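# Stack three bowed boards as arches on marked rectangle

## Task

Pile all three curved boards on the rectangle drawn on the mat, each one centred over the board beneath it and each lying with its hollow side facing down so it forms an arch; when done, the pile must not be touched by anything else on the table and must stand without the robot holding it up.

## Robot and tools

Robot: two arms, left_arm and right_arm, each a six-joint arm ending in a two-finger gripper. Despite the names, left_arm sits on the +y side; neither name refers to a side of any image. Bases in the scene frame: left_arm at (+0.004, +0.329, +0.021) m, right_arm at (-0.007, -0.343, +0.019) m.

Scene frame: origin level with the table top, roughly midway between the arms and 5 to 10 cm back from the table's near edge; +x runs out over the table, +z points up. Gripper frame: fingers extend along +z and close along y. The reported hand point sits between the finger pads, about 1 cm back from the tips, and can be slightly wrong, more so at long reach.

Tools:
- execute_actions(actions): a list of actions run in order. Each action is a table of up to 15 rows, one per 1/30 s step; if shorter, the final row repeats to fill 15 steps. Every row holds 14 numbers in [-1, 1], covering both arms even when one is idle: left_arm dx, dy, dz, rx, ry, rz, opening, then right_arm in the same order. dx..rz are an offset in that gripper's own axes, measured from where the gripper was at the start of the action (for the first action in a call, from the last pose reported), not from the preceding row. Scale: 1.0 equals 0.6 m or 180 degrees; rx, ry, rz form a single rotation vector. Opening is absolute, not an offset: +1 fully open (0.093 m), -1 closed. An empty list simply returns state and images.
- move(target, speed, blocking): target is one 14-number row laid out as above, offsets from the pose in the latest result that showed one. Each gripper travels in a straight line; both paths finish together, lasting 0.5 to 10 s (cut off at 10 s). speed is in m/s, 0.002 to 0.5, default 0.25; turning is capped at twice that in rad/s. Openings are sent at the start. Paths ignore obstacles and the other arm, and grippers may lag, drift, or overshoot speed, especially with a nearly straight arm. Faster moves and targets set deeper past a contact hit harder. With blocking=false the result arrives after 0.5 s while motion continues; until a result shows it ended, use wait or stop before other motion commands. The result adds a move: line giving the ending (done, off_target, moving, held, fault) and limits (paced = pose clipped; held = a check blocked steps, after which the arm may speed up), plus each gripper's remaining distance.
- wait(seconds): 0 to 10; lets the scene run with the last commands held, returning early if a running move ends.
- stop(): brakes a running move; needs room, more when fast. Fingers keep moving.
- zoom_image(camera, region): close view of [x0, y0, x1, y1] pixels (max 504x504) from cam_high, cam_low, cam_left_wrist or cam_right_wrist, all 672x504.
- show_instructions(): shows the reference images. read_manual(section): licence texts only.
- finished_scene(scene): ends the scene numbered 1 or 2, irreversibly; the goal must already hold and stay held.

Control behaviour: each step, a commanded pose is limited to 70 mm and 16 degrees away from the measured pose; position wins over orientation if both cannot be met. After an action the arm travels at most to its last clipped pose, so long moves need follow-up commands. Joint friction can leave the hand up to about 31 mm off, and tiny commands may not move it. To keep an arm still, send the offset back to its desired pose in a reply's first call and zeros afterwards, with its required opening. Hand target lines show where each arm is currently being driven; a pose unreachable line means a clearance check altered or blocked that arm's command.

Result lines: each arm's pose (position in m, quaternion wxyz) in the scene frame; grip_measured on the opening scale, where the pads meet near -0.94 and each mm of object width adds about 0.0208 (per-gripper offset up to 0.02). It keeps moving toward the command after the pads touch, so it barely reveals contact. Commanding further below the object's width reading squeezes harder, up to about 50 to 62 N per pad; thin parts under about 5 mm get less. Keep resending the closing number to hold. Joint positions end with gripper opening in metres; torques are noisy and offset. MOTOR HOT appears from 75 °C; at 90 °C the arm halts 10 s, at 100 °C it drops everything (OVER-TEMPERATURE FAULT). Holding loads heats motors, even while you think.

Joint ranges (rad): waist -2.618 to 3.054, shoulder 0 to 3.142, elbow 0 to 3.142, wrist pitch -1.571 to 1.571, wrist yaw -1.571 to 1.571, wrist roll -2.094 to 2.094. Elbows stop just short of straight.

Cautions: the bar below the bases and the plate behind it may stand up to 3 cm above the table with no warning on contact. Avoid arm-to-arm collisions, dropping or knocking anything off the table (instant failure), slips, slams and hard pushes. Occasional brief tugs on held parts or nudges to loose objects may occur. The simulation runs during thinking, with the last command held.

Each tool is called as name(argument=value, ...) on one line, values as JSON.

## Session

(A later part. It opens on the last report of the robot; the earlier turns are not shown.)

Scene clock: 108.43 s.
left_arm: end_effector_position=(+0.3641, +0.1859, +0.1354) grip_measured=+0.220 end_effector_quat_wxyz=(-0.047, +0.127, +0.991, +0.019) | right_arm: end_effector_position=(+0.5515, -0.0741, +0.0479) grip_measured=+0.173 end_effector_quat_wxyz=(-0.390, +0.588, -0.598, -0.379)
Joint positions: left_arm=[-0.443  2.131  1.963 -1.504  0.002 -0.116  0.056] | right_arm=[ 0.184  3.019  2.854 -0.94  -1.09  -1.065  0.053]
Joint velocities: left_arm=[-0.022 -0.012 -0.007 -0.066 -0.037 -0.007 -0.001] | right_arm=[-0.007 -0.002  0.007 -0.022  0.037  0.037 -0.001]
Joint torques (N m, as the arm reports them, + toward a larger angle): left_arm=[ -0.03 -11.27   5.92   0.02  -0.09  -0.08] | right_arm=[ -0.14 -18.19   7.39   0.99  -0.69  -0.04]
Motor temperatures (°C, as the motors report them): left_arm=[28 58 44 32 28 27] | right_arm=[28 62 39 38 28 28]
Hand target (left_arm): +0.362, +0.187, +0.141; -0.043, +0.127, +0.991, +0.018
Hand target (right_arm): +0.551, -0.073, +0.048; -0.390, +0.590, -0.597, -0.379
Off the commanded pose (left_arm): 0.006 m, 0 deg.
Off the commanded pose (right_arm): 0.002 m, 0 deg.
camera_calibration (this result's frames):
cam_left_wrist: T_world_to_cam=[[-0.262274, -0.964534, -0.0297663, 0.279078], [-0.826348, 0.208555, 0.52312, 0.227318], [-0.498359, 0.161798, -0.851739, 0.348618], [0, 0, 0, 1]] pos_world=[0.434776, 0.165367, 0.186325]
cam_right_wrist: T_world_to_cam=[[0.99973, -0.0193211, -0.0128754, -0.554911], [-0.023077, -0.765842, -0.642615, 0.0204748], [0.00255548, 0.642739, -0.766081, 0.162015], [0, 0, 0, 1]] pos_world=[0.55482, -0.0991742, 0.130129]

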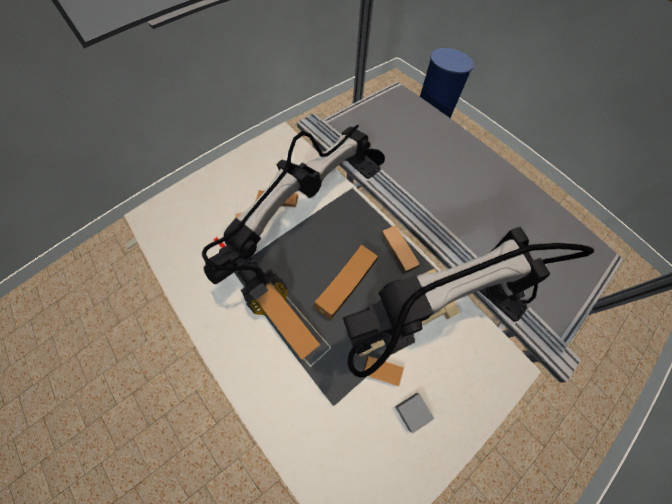

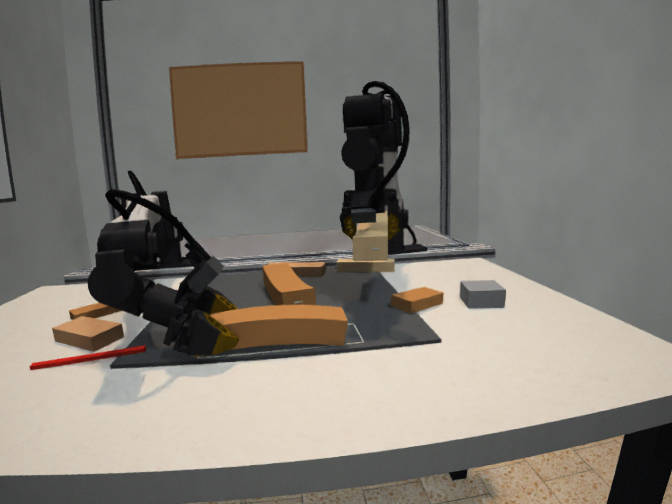

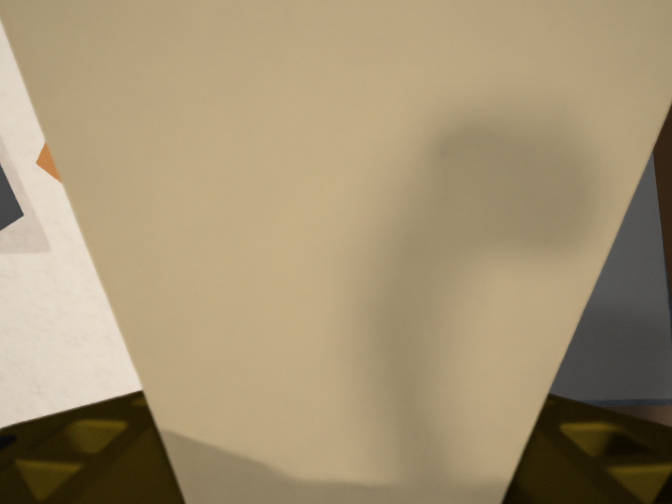

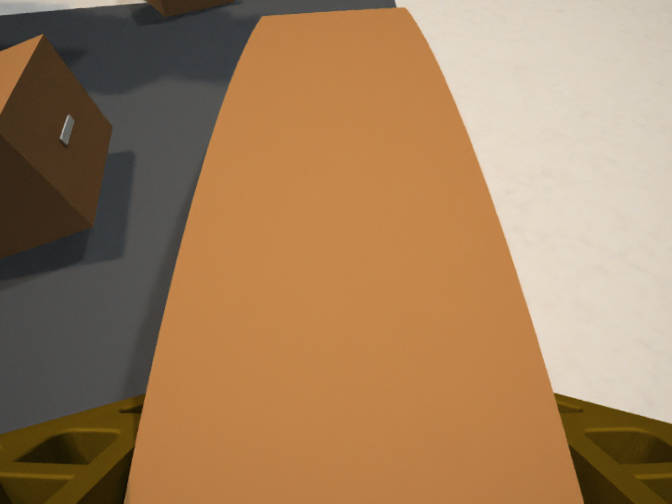

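move(target=[0.03,0,-0.03,0,0,0,-0.2,-0.005,0.05,0,0,0,0,-0.3], speed=0.04)

zoom_image(camera="cam_high", region=[200,220,400,400])

Scene clock: 111.17 s.
left_arm: end_effector_position=(+0.3609, +0.1871, +0.1409) grip_measured=+0.220 end_effector_quat_wxyz=(-0.041, +0.127, +0.991, +0.018) | right_arm: end_effector_position=(+0.5260, -0.0808, +0.0467) grip_measured=+0.173 end_effector_quat_wxyz=(-0.387, +0.589, -0.604, -0.372)
Joint positions: left_arm=[-0.443  2.104  1.945 -1.501  0.002 -0.116  0.056] | right_arm=[ 0.184  2.717  2.251 -0.642 -1.073 -1.065  0.053]
Joint velocities: left_arm=[ 0.002 -0.002  0.007  0.007 -0.037  0.007  0.   ] | right_arm=[-0.002 -0.027 -0.037  0.051 -0.066  0.051 -0.001]
Joint torques (N m, as the arm reports them, + toward a larger angle): left_arm=[ -0.37 -12.83   5.39  -0.23  -0.06  -0.12] | right_arm=[  0.88 -18.6    5.79   1.23  -0.8    0.22]
Motor temperatures (°C, as the motors report them): left_arm=[28 58 44 32 28 27] | right_arm=[28 63 39 38 28 28]
Hand target (left_arm): +0.349, +0.189, +0.154; -0.047, +0.127, +0.991, +0.019
Hand target (right_arm): +0.522, -0.072, +0.051; -0.390, +0.589, -0.598, -0.379
Off the commanded pose (left_arm): 0.019 m, 1 deg.
Off the commanded pose (right_arm): 0.010 m, 1 deg.
move: off_target (left_arm)
camera_calibration (this result's frames):
cam_left_wrist: T_world_to_cam=[[-0.262139, -0.964608, -0.028551, 0.279312], [-0.831835, 0.21086, 0.513409, 0.224447], [-0.489218, 0.158334, -0.857669, 0.349703], [0, 0, 0, 1]] pos_world=[0.431003, 0.16673, 0.192671]
cam_right_wrist: T_world_to_cam=[[0.999555, -0.02734, -0.0119678, -0.530146], [-0.0287664, -0.775774, -0.630354, 0.015579], [0.00794958, 0.630418, -0.776215, 0.162098], [0, 0, 0, 1]] pos_world=[0.52907, -0.104598, 0.129298]

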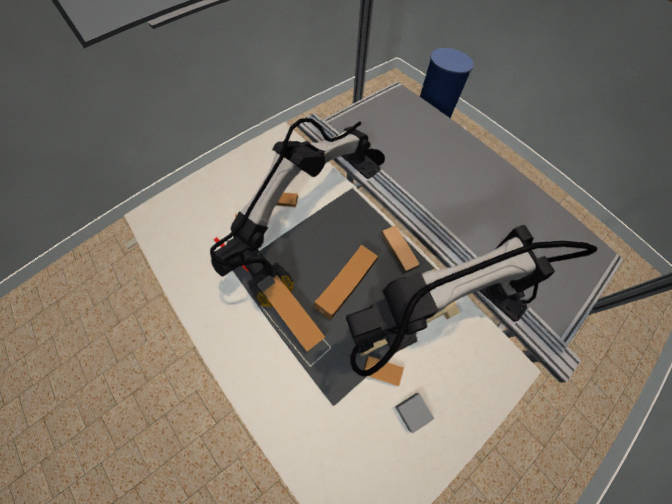

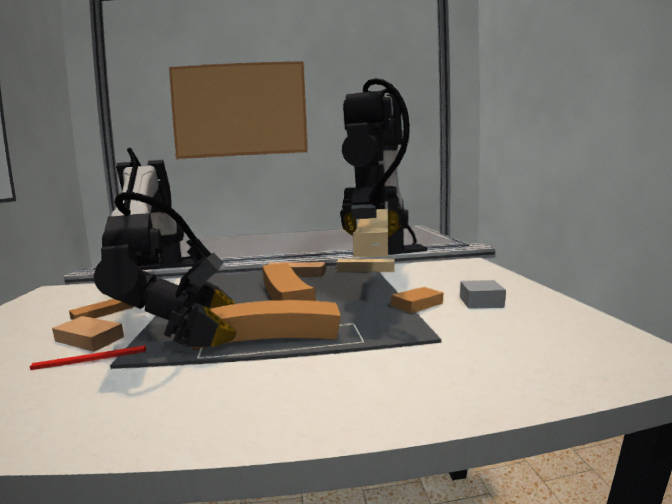

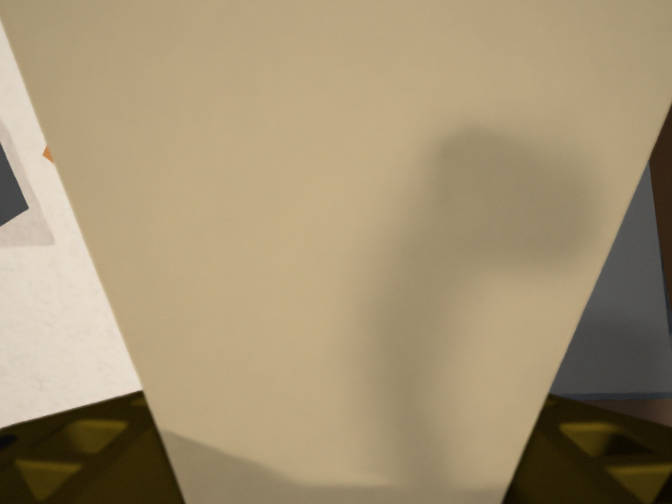

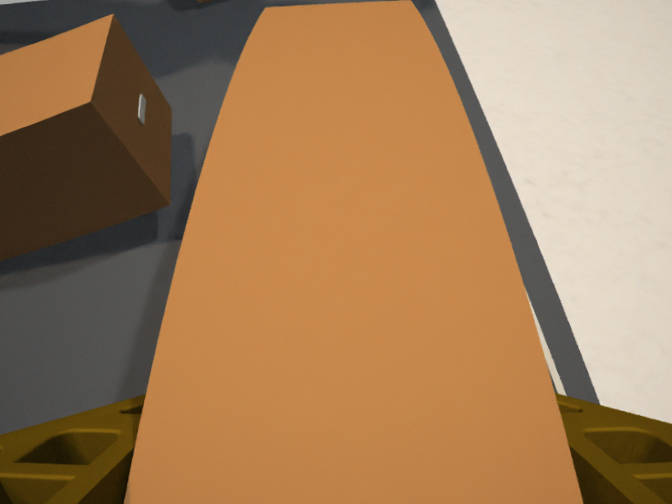

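Region (200, 220, 400, 400) of cam_high's 672x504 image, scaled by 2.520, with more detail than that image has; it fills the top 454 rows of this view, and the rest is white.

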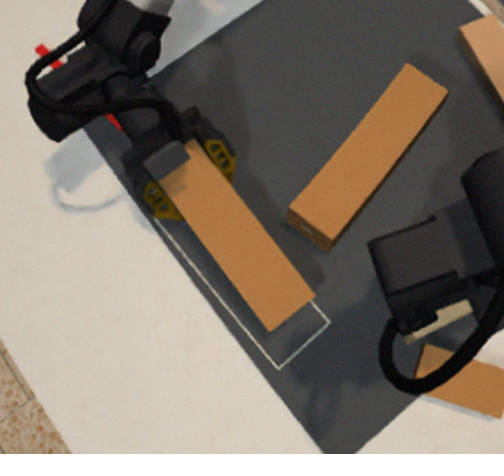

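move(target=[0.02,0,-0.03,0,0,0,-0.2,-0.024,-0.012,0.047,-0.025,0,-0.011,-0.3], speed=0.04)

zoom_image(camera="cam_high", region=[200,220,400,400])

zoom_image(camera="cam_low", region=[140,240,450,370])

Scene clock: 115.30 s.
left_arm: end_effector_position=(+0.3601, +0.1875, +0.1378) grip_measured=+0.220 end_effector_quat_wxyz=(-0.047, +0.127, +0.991, +0.019) | right_arm: end_effector_position=(+0.5396, -0.0624, +0.0482) grip_measured=+0.173 end_effector_quat_wxyz=(-0.377, +0.603, -0.593, -0.377)
Joint positions: left_arm=[-0.443  2.113  1.945 -1.504  0.002 -0.116  0.056] | right_arm=[ 0.21   2.972  2.779 -0.948 -1.072 -1.101  0.053]
Joint velocities: left_arm=[-0.022 -0.002 -0.017 -0.051 -0.022 -0.022 -0.   ] | right_arm=[-0.017  0.125  0.276 -0.081 -0.007 -0.007 -0.001]
Joint torques (N m, as the arm reports them, + toward a larger angle): left_arm=[ -0.33 -13.6    6.57  -0.23  -0.07  -0.08] | right_arm=[  1.59 -16.96   8.93   0.99  -0.77  -0.05]
Motor temperatures (°C, as the motors report them): left_arm=[28 60 43 32 28 27] | right_arm=[28 65 39 38 28 28]
Hand target (left_arm): +0.351, +0.189, +0.159; -0.041, +0.127, +0.991, +0.018
Hand target (right_arm): +0.533, -0.050, +0.048; -0.376, +0.611, -0.581, -0.386
Off the commanded pose (left_arm): 0.024 m, 1 deg.
Off the commanded pose (right_arm): 0.014 m, 3 deg.
move: off_target (left_arm, right_arm)
camera_calibration (this result's frames):
cam_left_wrist: T_world_to_cam=[[-0.262288, -0.964527, -0.0298877, 0.279589], [-0.825793, 0.208322, 0.524087, 0.222126], [-0.49927, 0.162143, -0.85114, 0.348599], [0, 0, 0, 1]] pos_world=[0.430808, 0.166874, 0.18865]
cam_right_wrist: T_world_to_cam=[[0.999837, 0.0138171, -0.0115864, -0.540831], [0.00357664, -0.781738, -0.623596, 0.0131124], [-0.0176738, 0.623453, -0.781661, 0.165181], [0, 0, 0, 1]] pos_world=[0.543616, -0.0852594, 0.131026]

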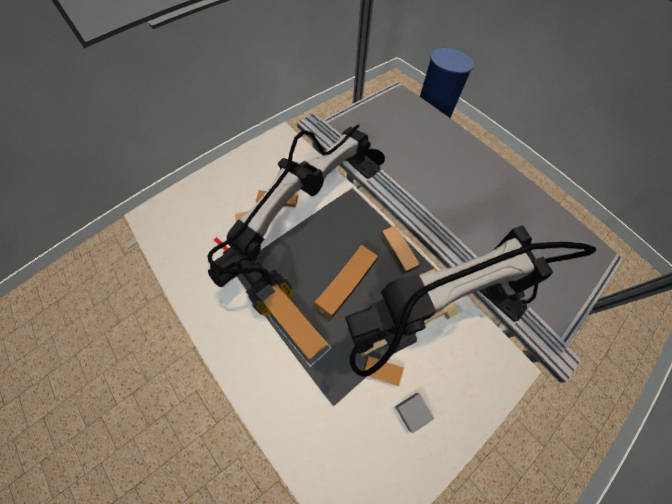

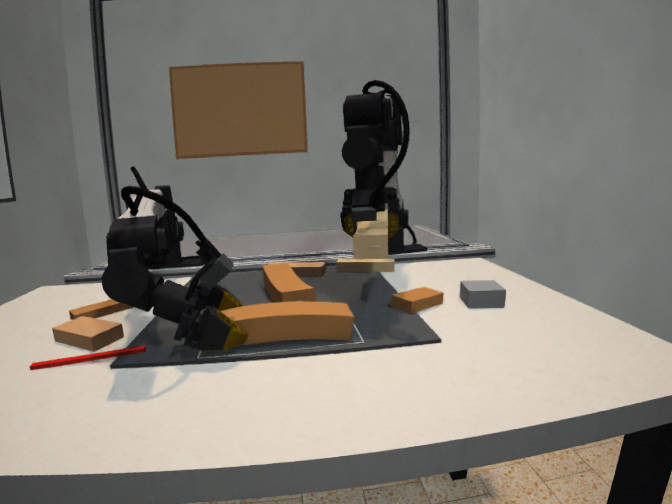

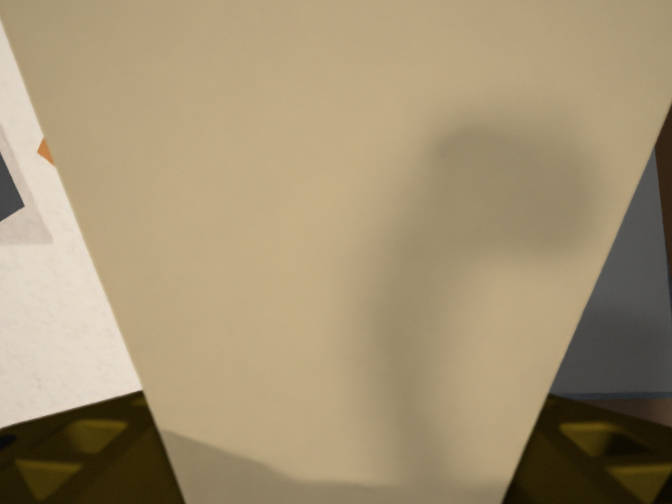

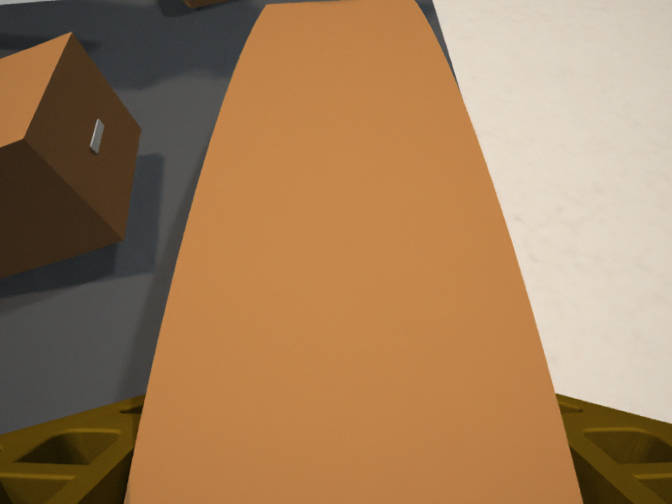

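Region (200, 220, 400, 400) of cam_high's 672x504 image, scaled by 2.520, with more detail than that image has; it fills the top 454 rows of this view, and the rest is white.

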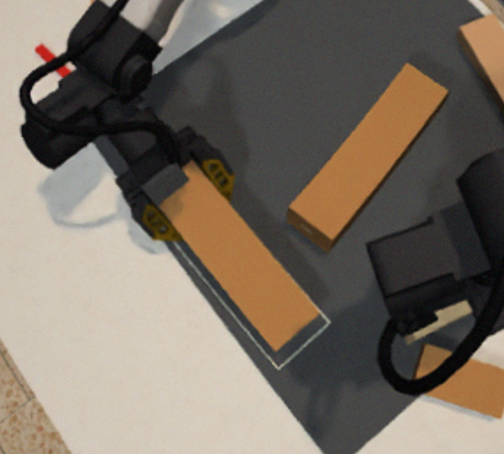

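Region (140, 240, 450, 370) of cam_low's 672x504 image, scaled by 1.626, with more detail than that image has; it fills the top 211 rows of this view, and the rest is white.

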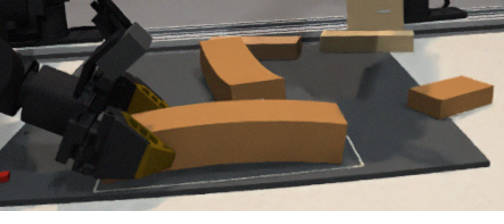

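execute_actions(actions=[[[0.02,0,-0.04,0,0,0,-0.2,0,0,0,0,0,0,0.85]]])

move(target=[0,0,0,0,0,0,-0.2,0,0.03,-0.15,0,0,0,0.85], speed=0.1)

zoom_image(camera="cam_high", region=[200,220,400,400])

zoom_image(camera="cam_low", region=[140,240,450,370])

Scene clock: 118.83 s.
left_arm: end_effector_position=(+0.3573, +0.1886, +0.1382) grip_measured=+0.220 end_effector_quat_wxyz=(-0.054, +0.127, +0.990, +0.021) | right_arm: end_effector_position=(+0.5396, -0.0626, +0.0482) grip_measured=+0.848 end_effector_quat_wxyz=(-0.376, +0.603, -0.594, -0.377)
Joint positions: left_arm=[-0.443  2.113  1.945 -1.517  0.002 -0.116  0.056] | right_arm=[ 0.21   2.979  2.794 -0.961 -1.069 -1.102  0.086]
Joint velocities: left_arm=[ 0.002 -0.027  0.012  0.007  0.007  0.066  0.   ] | right_arm=[ 0.002 -0.002 -0.007  0.007 -0.066 -0.051 -0.001]
Joint torques (N m, as the arm reports them, + toward a larger angle): left_arm=[ -0.31 -13.18   7.75  -0.32  -0.08  -0.11] | right_arm=[ -0.14 -18.21   7.15   1.02  -0.73  -0.04]
Motor temperatures (°C, as the motors report them): left_arm=[28 61 43 32 28 27] | right_arm=[28 66 39 38 28 28]
Hand target (left_arm): +0.350, +0.189, +0.162; -0.042, +0.127, +0.991, +0.018
Hand target (right_arm): +0.540, -0.062, +0.048; -0.377, +0.603, -0.593, -0.377
Off the commanded pose (left_arm): 0.026 m, 1 deg.
Off the commanded pose (right_arm): 0.000 m, 0 deg.
joint sent to its limit (left arm) — the command would take joint 4 (wrist pitch) past its lower limit, so that joint was sent only as far as its limit.
camera_calibration (this result's frames):
cam_left_wrist: T_world_to_cam=[[-0.262453, -0.964439, -0.0312221, 0.280142], [-0.819627, 0.205736, 0.534682, 0.21621], [-0.509245, 0.16592, -0.844476, 0.349219], [0, 0, 0, 1]] pos_world=[0.428574, 0.167756, 0.18805]
cam_right_wrist: T_world_to_cam=[[0.999827, 0.0126939, -0.0136294, -0.540774], [0.00148745, -0.783858, -0.620939, 0.0137838], [-0.0185657, 0.620811, -0.783741, 0.165766], [0, 0, 0, 1]] pos_world=[0.543737, -0.08524, 0.131106]

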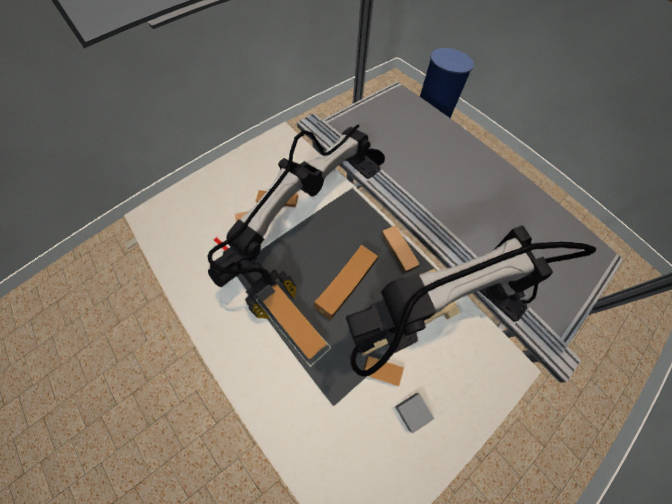

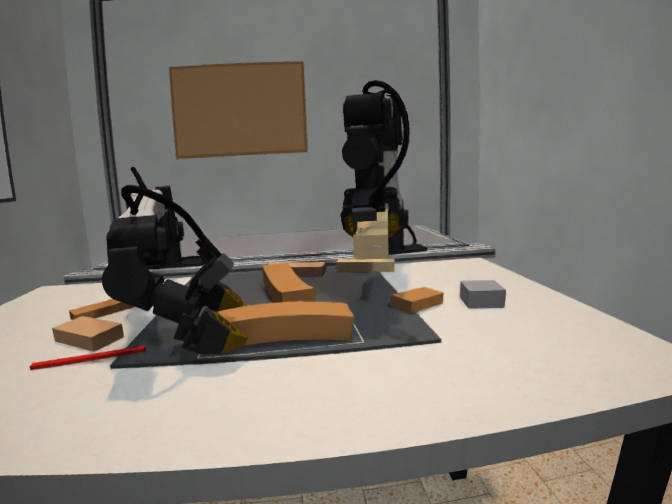

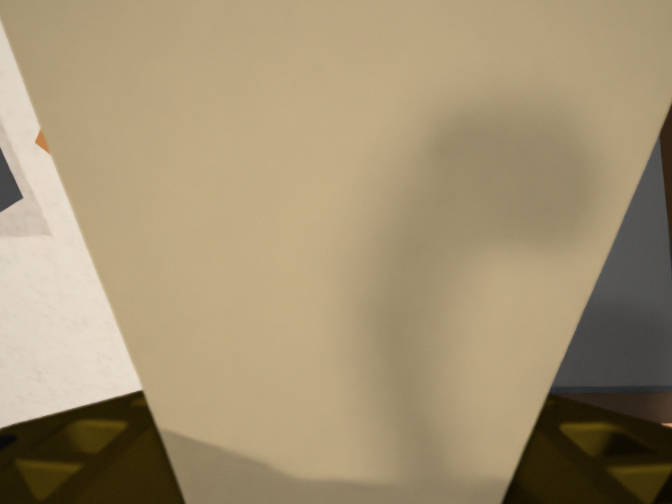

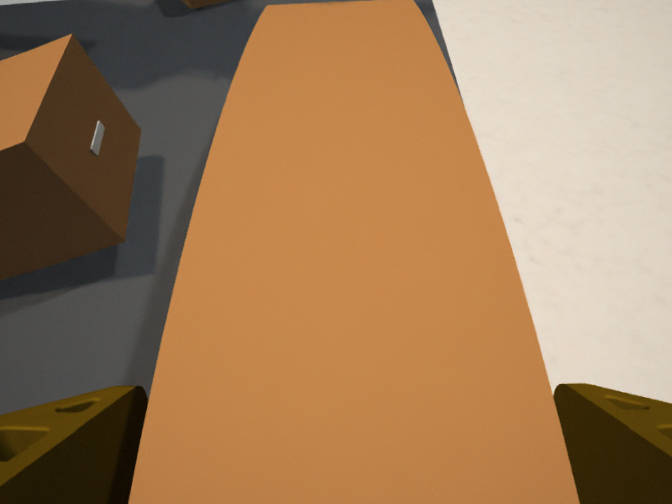

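Scene clock: 120.23 s.
left_arm: end_effector_position=(+0.3597, +0.1877, +0.1323) grip_measured=+0.220 end_effector_quat_wxyz=(-0.056, +0.127, +0.990, +0.021) | right_arm: end_effector_position=(+0.5290, -0.1430, +0.0913) grip_measured=+0.848 end_effector_quat_wxyz=(-0.385, +0.609, -0.590, -0.364)
Joint positions: left_arm=[-0.443  2.128  1.945 -1.506  0.002 -0.116  0.056] | right_arm=[ 0.071  2.813  2.656 -1.207 -1.101 -1.384  0.086]
Joint velocities: left_arm=[ 0.012  0.002  0.007 -0.051 -0.066 -0.051 -0.001] | right_arm=[ 0.002  0.007 -0.002 -0.007 -0.022 -0.022  0.001]
Joint torques (N m, as the arm reports them, + toward a larger angle): left_arm=[  0.11 -11.12   5.72   0.01  -0.07  -0.09] | right_arm=[ -0.14 -17.84   5.43   0.55  -0.81  -0.08]
Motor temperatures (°C, as the motors report them): left_arm=[28 61 43 31 28 27] | right_arm=[28 66 39 37 28 28]
Hand target (left_arm): +0.357, +0.189, +0.138; -0.054, +0.127, +0.990, +0.021
Hand target (right_arm): +0.523, -0.144, +0.087; -0.376, +0.604, -0.595, -0.375
Off the commanded pose (left_arm): 0.006 m, 0 deg.
Off the commanded pose (right_arm): 0.008 m, 2 deg.
move: done
camera_calibration (this result's frames):
cam_left_wrist: T_world_to_cam=[[-0.262517, -0.964406, -0.0317068, 0.27986], [-0.817353, 0.204784, 0.538514, 0.220348], [-0.512853, 0.167285, -0.84202, 0.346409], [0, 0, 0, 1]] pos_world=[0.431227, 0.166826, 0.181896]
cam_right_wrist: T_world_to_cam=[[0.999787, 0.00825857, 0.0189147, -0.532117], [0.018162, -0.787369, -0.616215, -0.032183], [0.00980383, 0.616427, -0.787351, 0.233935], [0, 0, 0, 1]] pos_world=[0.530295, -0.165149, 0.174422]

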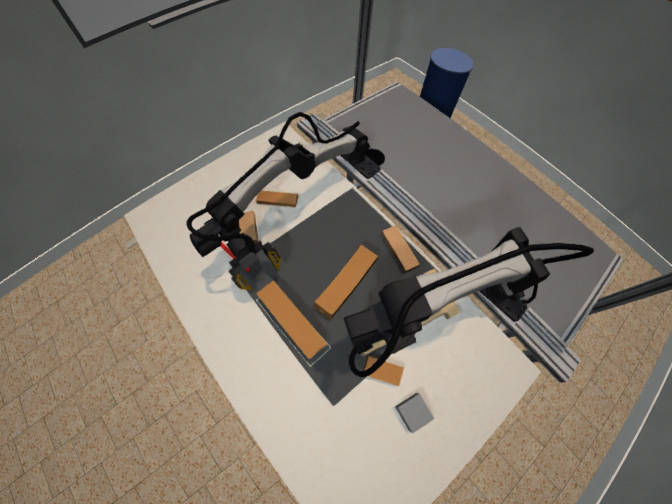

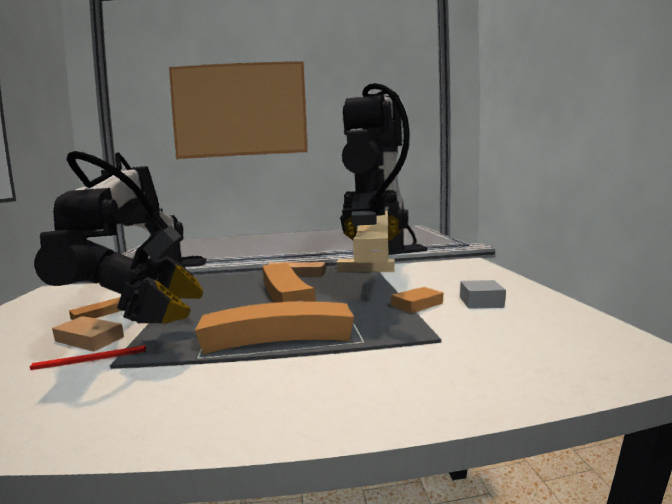

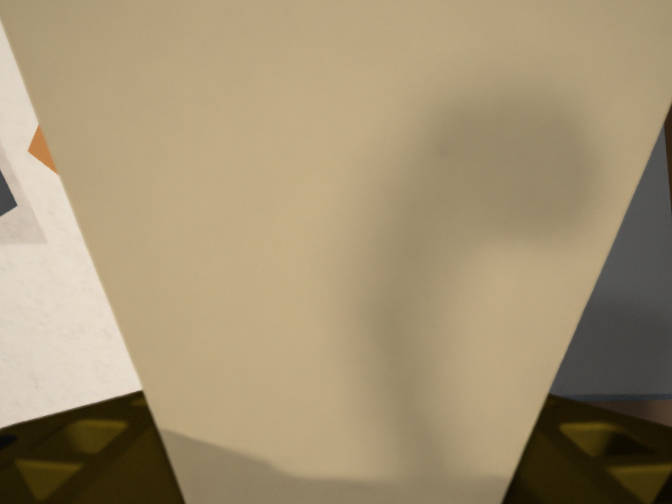

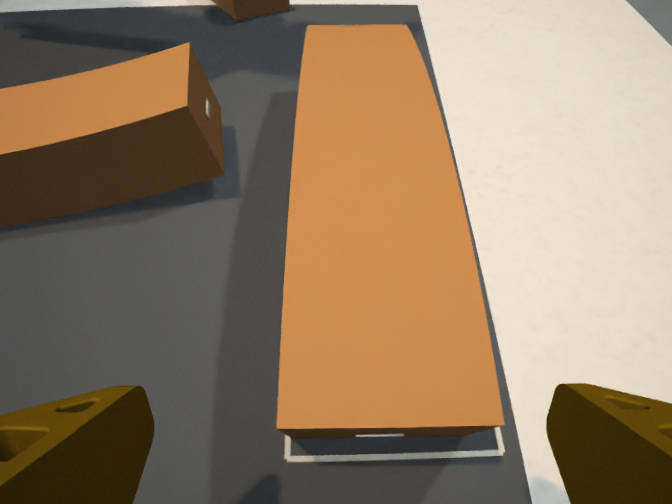

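Region (200, 220, 400, 400) of cam_high's 672x504 image, scaled by 2.520, with more detail than that image has; it fills the top 454 rows of this view, and the rest is white.

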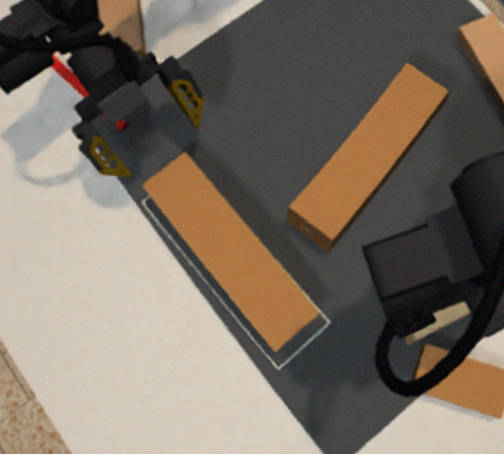

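Region (140, 240, 450, 370) of cam_low's 672x504 image, scaled by 1.626, with more detail than that image has; it fills the top 211 rows of this view, and the rest is white.

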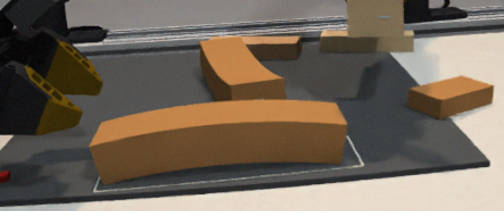

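move(target=[0,-0.1,-0.2,0,-0.33,0,-0.2,-0.223,0.515,0.02,0.203,-0.397,0.525,0.85], speed=0.15)

Scene clock: 142.77 s.
left_arm: end_effector_position=(+0.3430, +0.1342, +0.2136) grip_measured=+0.220 end_effector_quat_wxyz=(+0.377, +0.133, +0.916, -0.018) | right_arm: end_effector_position=(+0.2150, -0.0780, +0.1905) grip_measured=+0.848 end_effector_quat_wxyz=(+0.387, +0.398, +0.586, +0.591)
Joint positions: left_arm=[-0.71   1.417  1.158 -0.588 -0.296 -0.244  0.056] | right_arm=[1.231 1.453 0.271 1.177 0.857 1.586 0.086]
Joint velocities: left_arm=[-0.002 -0.007 -0.007  0.007 -0.022  0.022 -0.   ] | right_arm=[ 0.007 -0.017 -0.002 -0.095  0.081  0.007 -0.   ]
Joint torques (N m, as the arm reports them, + toward a larger angle): left_arm=[-0.79 -8.3   7.55  2.24 -0.52 -0.05] | right_arm=[ 0.47 -6.11  7.14  1.56  0.07  0.01]
Motor temperatures (°C, as the motors report them): left_arm=[28 63 43 33 28 27] | right_arm=[28 67 37 38 28 28]
Hand target (left_arm): +0.354, +0.125, +0.249; +0.441, +0.119, +0.889, -0.041
Hand target (right_arm): +0.214, -0.076, +0.197; +0.384, +0.402, +0.581, +0.595
Off the commanded pose (left_arm): 0.040 m, 9 deg.
Off the commanded pose (right_arm): 0.004 m, 1 deg.
move: off_target (left_arm)
camera_calibration (this result's frames):
cam_left_wrist: T_world_to_cam=[[-0.260685, -0.962286, -0.0777783, 0.235358], [-0.9101, 0.271828, -0.312773, 0.378539], [0.32212, -0.0107492, -0.946638, 0.175082], [0, 0, 0, 1]] pos_world=[0.349465, 0.125466, 0.302442]
cam_right_wrist: T_world_to_cam=[[-0.00721589, 0.0340769, -0.999393, 0.191923], [-0.748802, 0.662203, 0.0279861, 0.241046], [0.662755, 0.748549, 0.0207385, -0.00897097], [0, 0, 0, 1]] pos_world=[0.187826, -0.159446, 0.185247]

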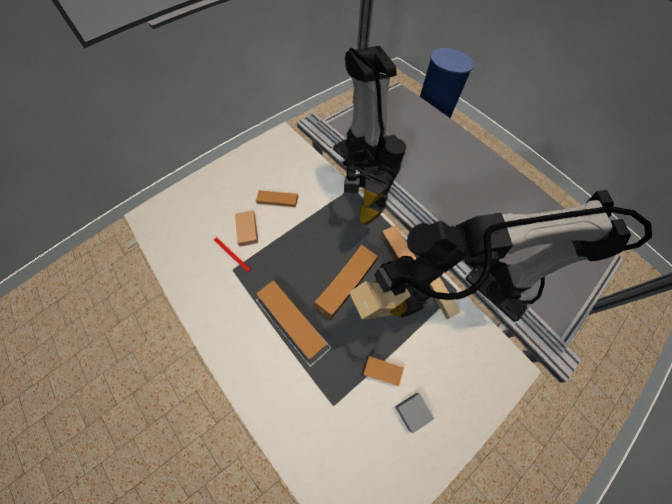

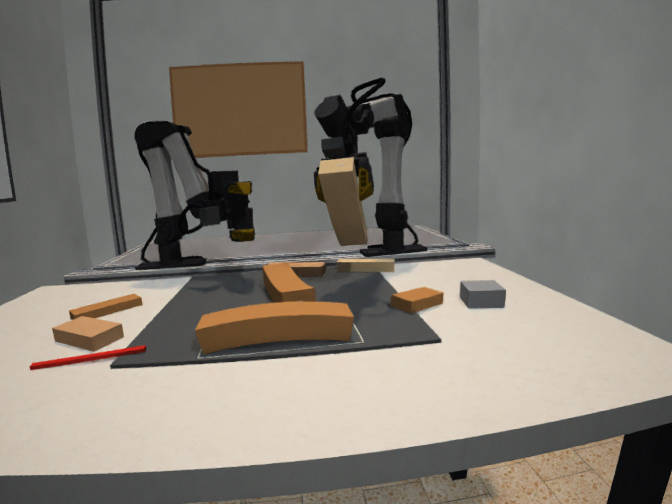

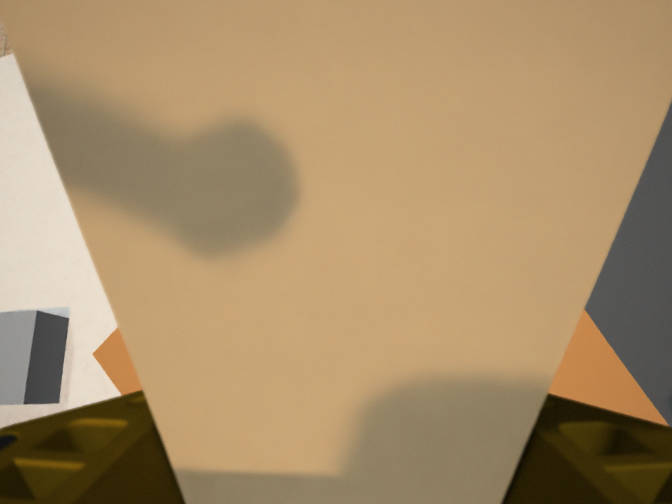

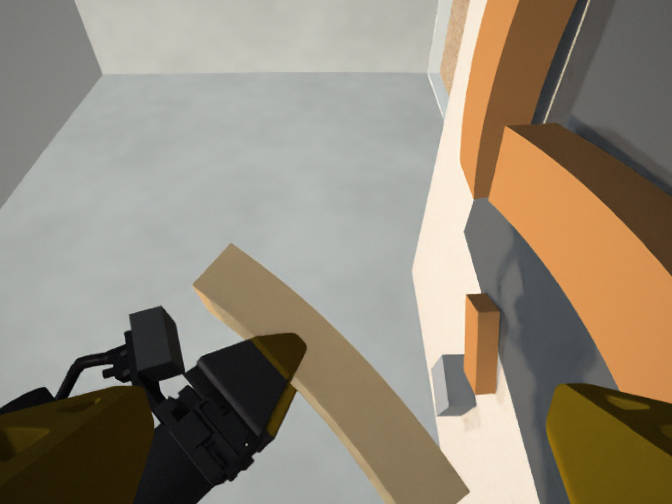

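move(target=[-0.123,-0.092,0.05,0.372,-0.003,-0.366,-0.2,-0.01,0.035,0.06,0,0.167,0,0.85], speed=0.12)

Scene clock: 156.63 s.
left_arm: end_effector_position=(+0.3972, +0.0643, +0.2022) grip_measured=+0.220 end_effector_quat_wxyz=(+0.148, -0.228, +0.716, -0.643) | right_arm: end_effector_position=(+0.2477, -0.0706, +0.2113) grip_measured=+0.848 end_effector_quat_wxyz=(+0.224, +0.230, +0.666, +0.674)
Joint positions: left_arm=[-0.434  1.734  0.807  0.774  0.67  -1.57   0.056] | right_arm=[ 0.72   1.32   0.291  1.034 -0.176  1.579  0.086]
Joint velocities: left_arm=[-0.012  0.002 -0.002 -0.007 -0.007 -0.007  0.001] | right_arm=[-0.017 -0.022 -0.017  0.007  0.022 -0.037 -0.   ]
Joint torques (N m, as the arm reports them, + toward a larger angle): left_arm=[-0.3  -8.52  6.87  2.87  0.05 -0.23] | right_arm=[-0.95 -4.64  7.75  1.81 -0.15 -0.12]
Motor temperatures (°C, as the motors report them): left_arm=[28 60 43 39 29 27] | right_arm=[28 59 37 39 28 28]
Hand target (left_arm): +0.397, +0.061, +0.241; +0.182, -0.184, +0.684, -0.682
Hand target (right_arm): +0.251, -0.070, +0.212; +0.224, +0.229, +0.669, +0.671
Off the commanded pose (left_arm): 0.038 m, 9 deg.
Off the commanded pose (right_arm): 0.003 m, 0 deg.
move: off_target (left_arm)
camera_calibration (this result's frames):
cam_left_wrist: T_world_to_cam=[[0.130356, -0.0780966, 0.988387, -0.246356], [-0.988232, -0.090699, 0.123169, 0.409469], [0.0800266, -0.992811, -0.0890007, 0.131981], [0, 0, 0, 1]] pos_world=[0.426203, 0.148931, 0.204807]
cam_right_wrist: T_world_to_cam=[[-0.0118904, 0.0314404, -0.999435, 0.213616], [-0.979638, 0.199969, 0.0179456, 0.286751], [0.20042, 0.979298, 0.0284225, 0.0925963], [0, 0, 0, 1]] pos_world=[0.264894, -0.154737, 0.205718]

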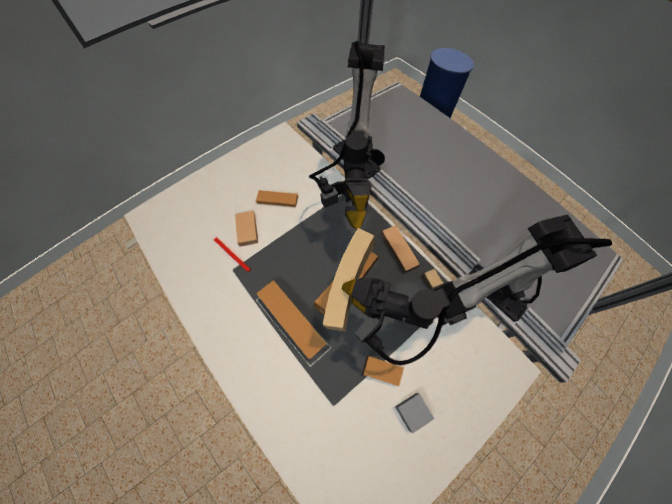

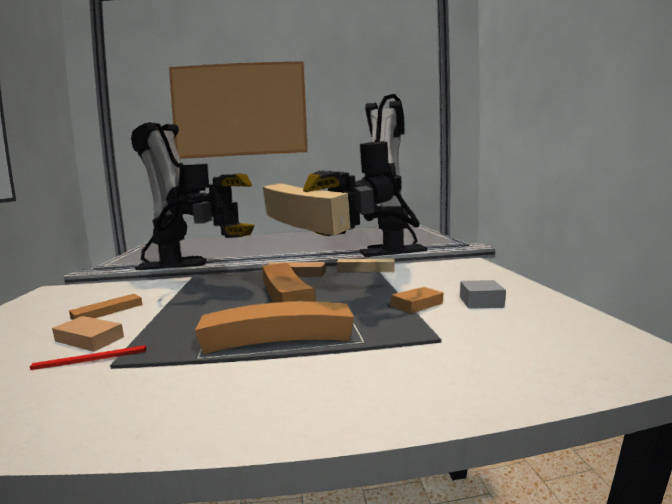

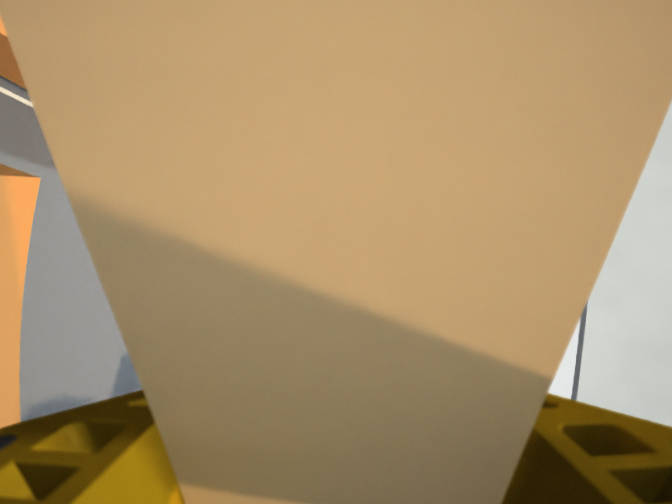

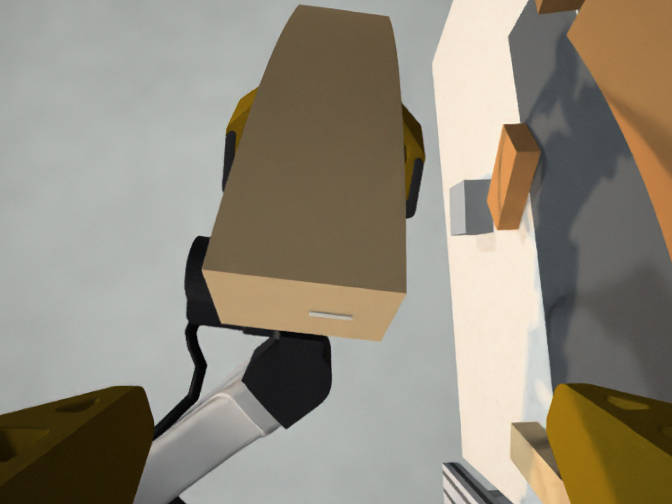

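execute_actions(actions=[[[0,-0.05,0,0.073,0,0.052,-0.2,0,0,0,0,0,0,0.85]],[[0,-0.03,0,0.03,0,0.02,-0.2,0,0,0,0,0,0,0.85]]])

Scene clock: 161.73 s.
left_arm: end_effector_position=(+0.3962, +0.0654, +0.1635) grip_measured=+0.220 end_effector_quat_wxyz=(+0.164, -0.212, +0.710, -0.651) | right_arm: end_effector_position=(+0.2477, -0.0706, +0.2113) grip_measured=+0.848 end_effector_quat_wxyz=(+0.224, +0.230, +0.666, +0.674)
Joint positions: left_arm=[-0.434  1.876  0.733  1.027  0.669 -1.555  0.056] | right_arm=[ 0.72   1.32   0.291  1.034 -0.176  1.578  0.086]
Joint velocities: left_arm=[-0.007 -0.007 -0.007  0.022  0.022  0.022 -0.   ] | right_arm=[-0.017  0.002  0.002 -0.066  0.022 -0.037 -0.001]
Joint torques (N m, as the arm reports them, + toward a larger angle): left_arm=[-0.05 -9.52  5.93  2.73  0.01 -0.13] | right_arm=[-0.2  -4.48  6.65  2.13 -0.05 -0.04]
Motor temperatures (°C, as the motors report them): left_arm=[28 59 43 42 29 27] | right_arm=[28 56 37 40 28 28]
Hand target (left_arm): +0.397, +0.064, +0.201; +0.204, -0.171, +0.679, -0.684
Hand target (right_arm): +0.248, -0.071, +0.211; +0.224, +0.230, +0.666, +0.674
Off the commanded pose (left_arm): 0.038 m, 9 deg.
Off the commanded pose (right_arm): 0.000 m, 0 deg.
camera_calibration (this result's frames):
cam_left_wrist: T_world_to_cam=[[0.0825351, -0.0718662, 0.993994, -0.190332], [-0.99319, -0.0882235, 0.0760898, 0.42291], [0.0822253, -0.993505, -0.0786584, 0.127155], [0, 0, 0, 1]] pos_world=[0.425283, 0.149961, 0.167012]
cam_right_wrist: T_world_to_cam=[[-0.0115962, 0.0312034, -0.999446, 0.213527], [-0.979719, 0.199602, 0.0175991, 0.28676], [0.200041, 0.97938, 0.0282559, 0.0927032], [0, 0, 0, 1]] pos_world=[0.264876, -0.154692, 0.205743]

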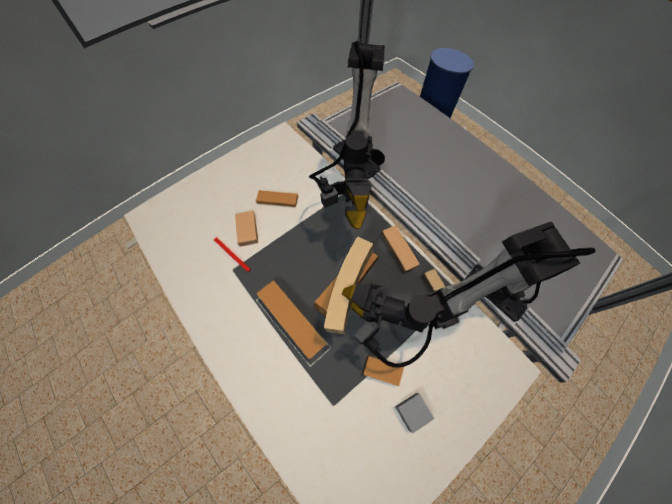

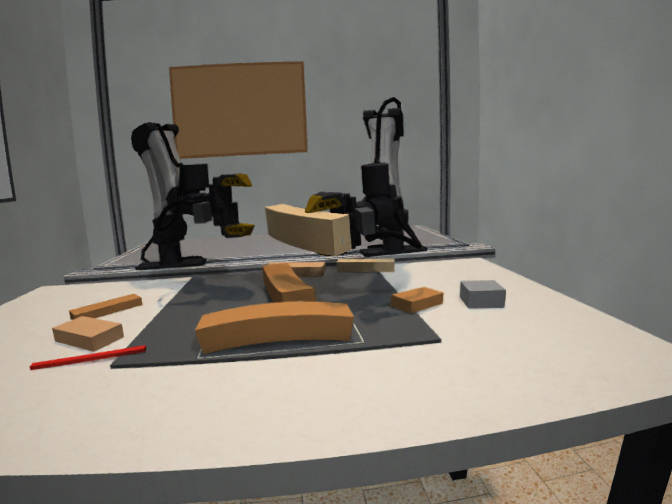

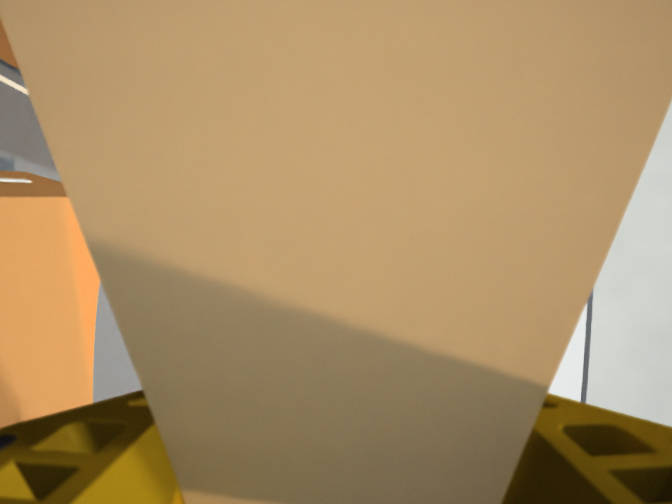

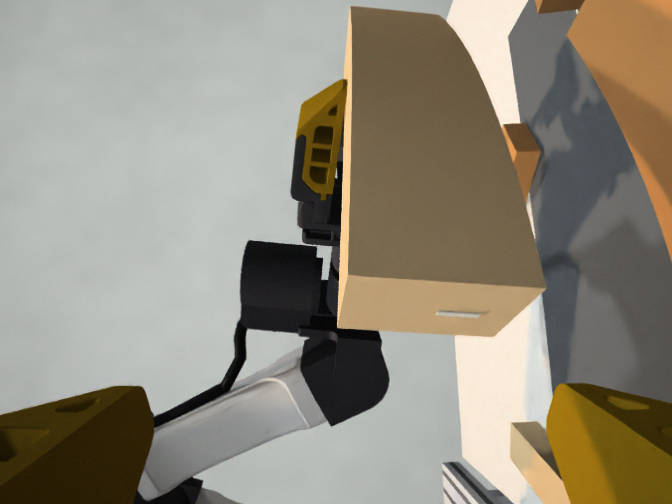

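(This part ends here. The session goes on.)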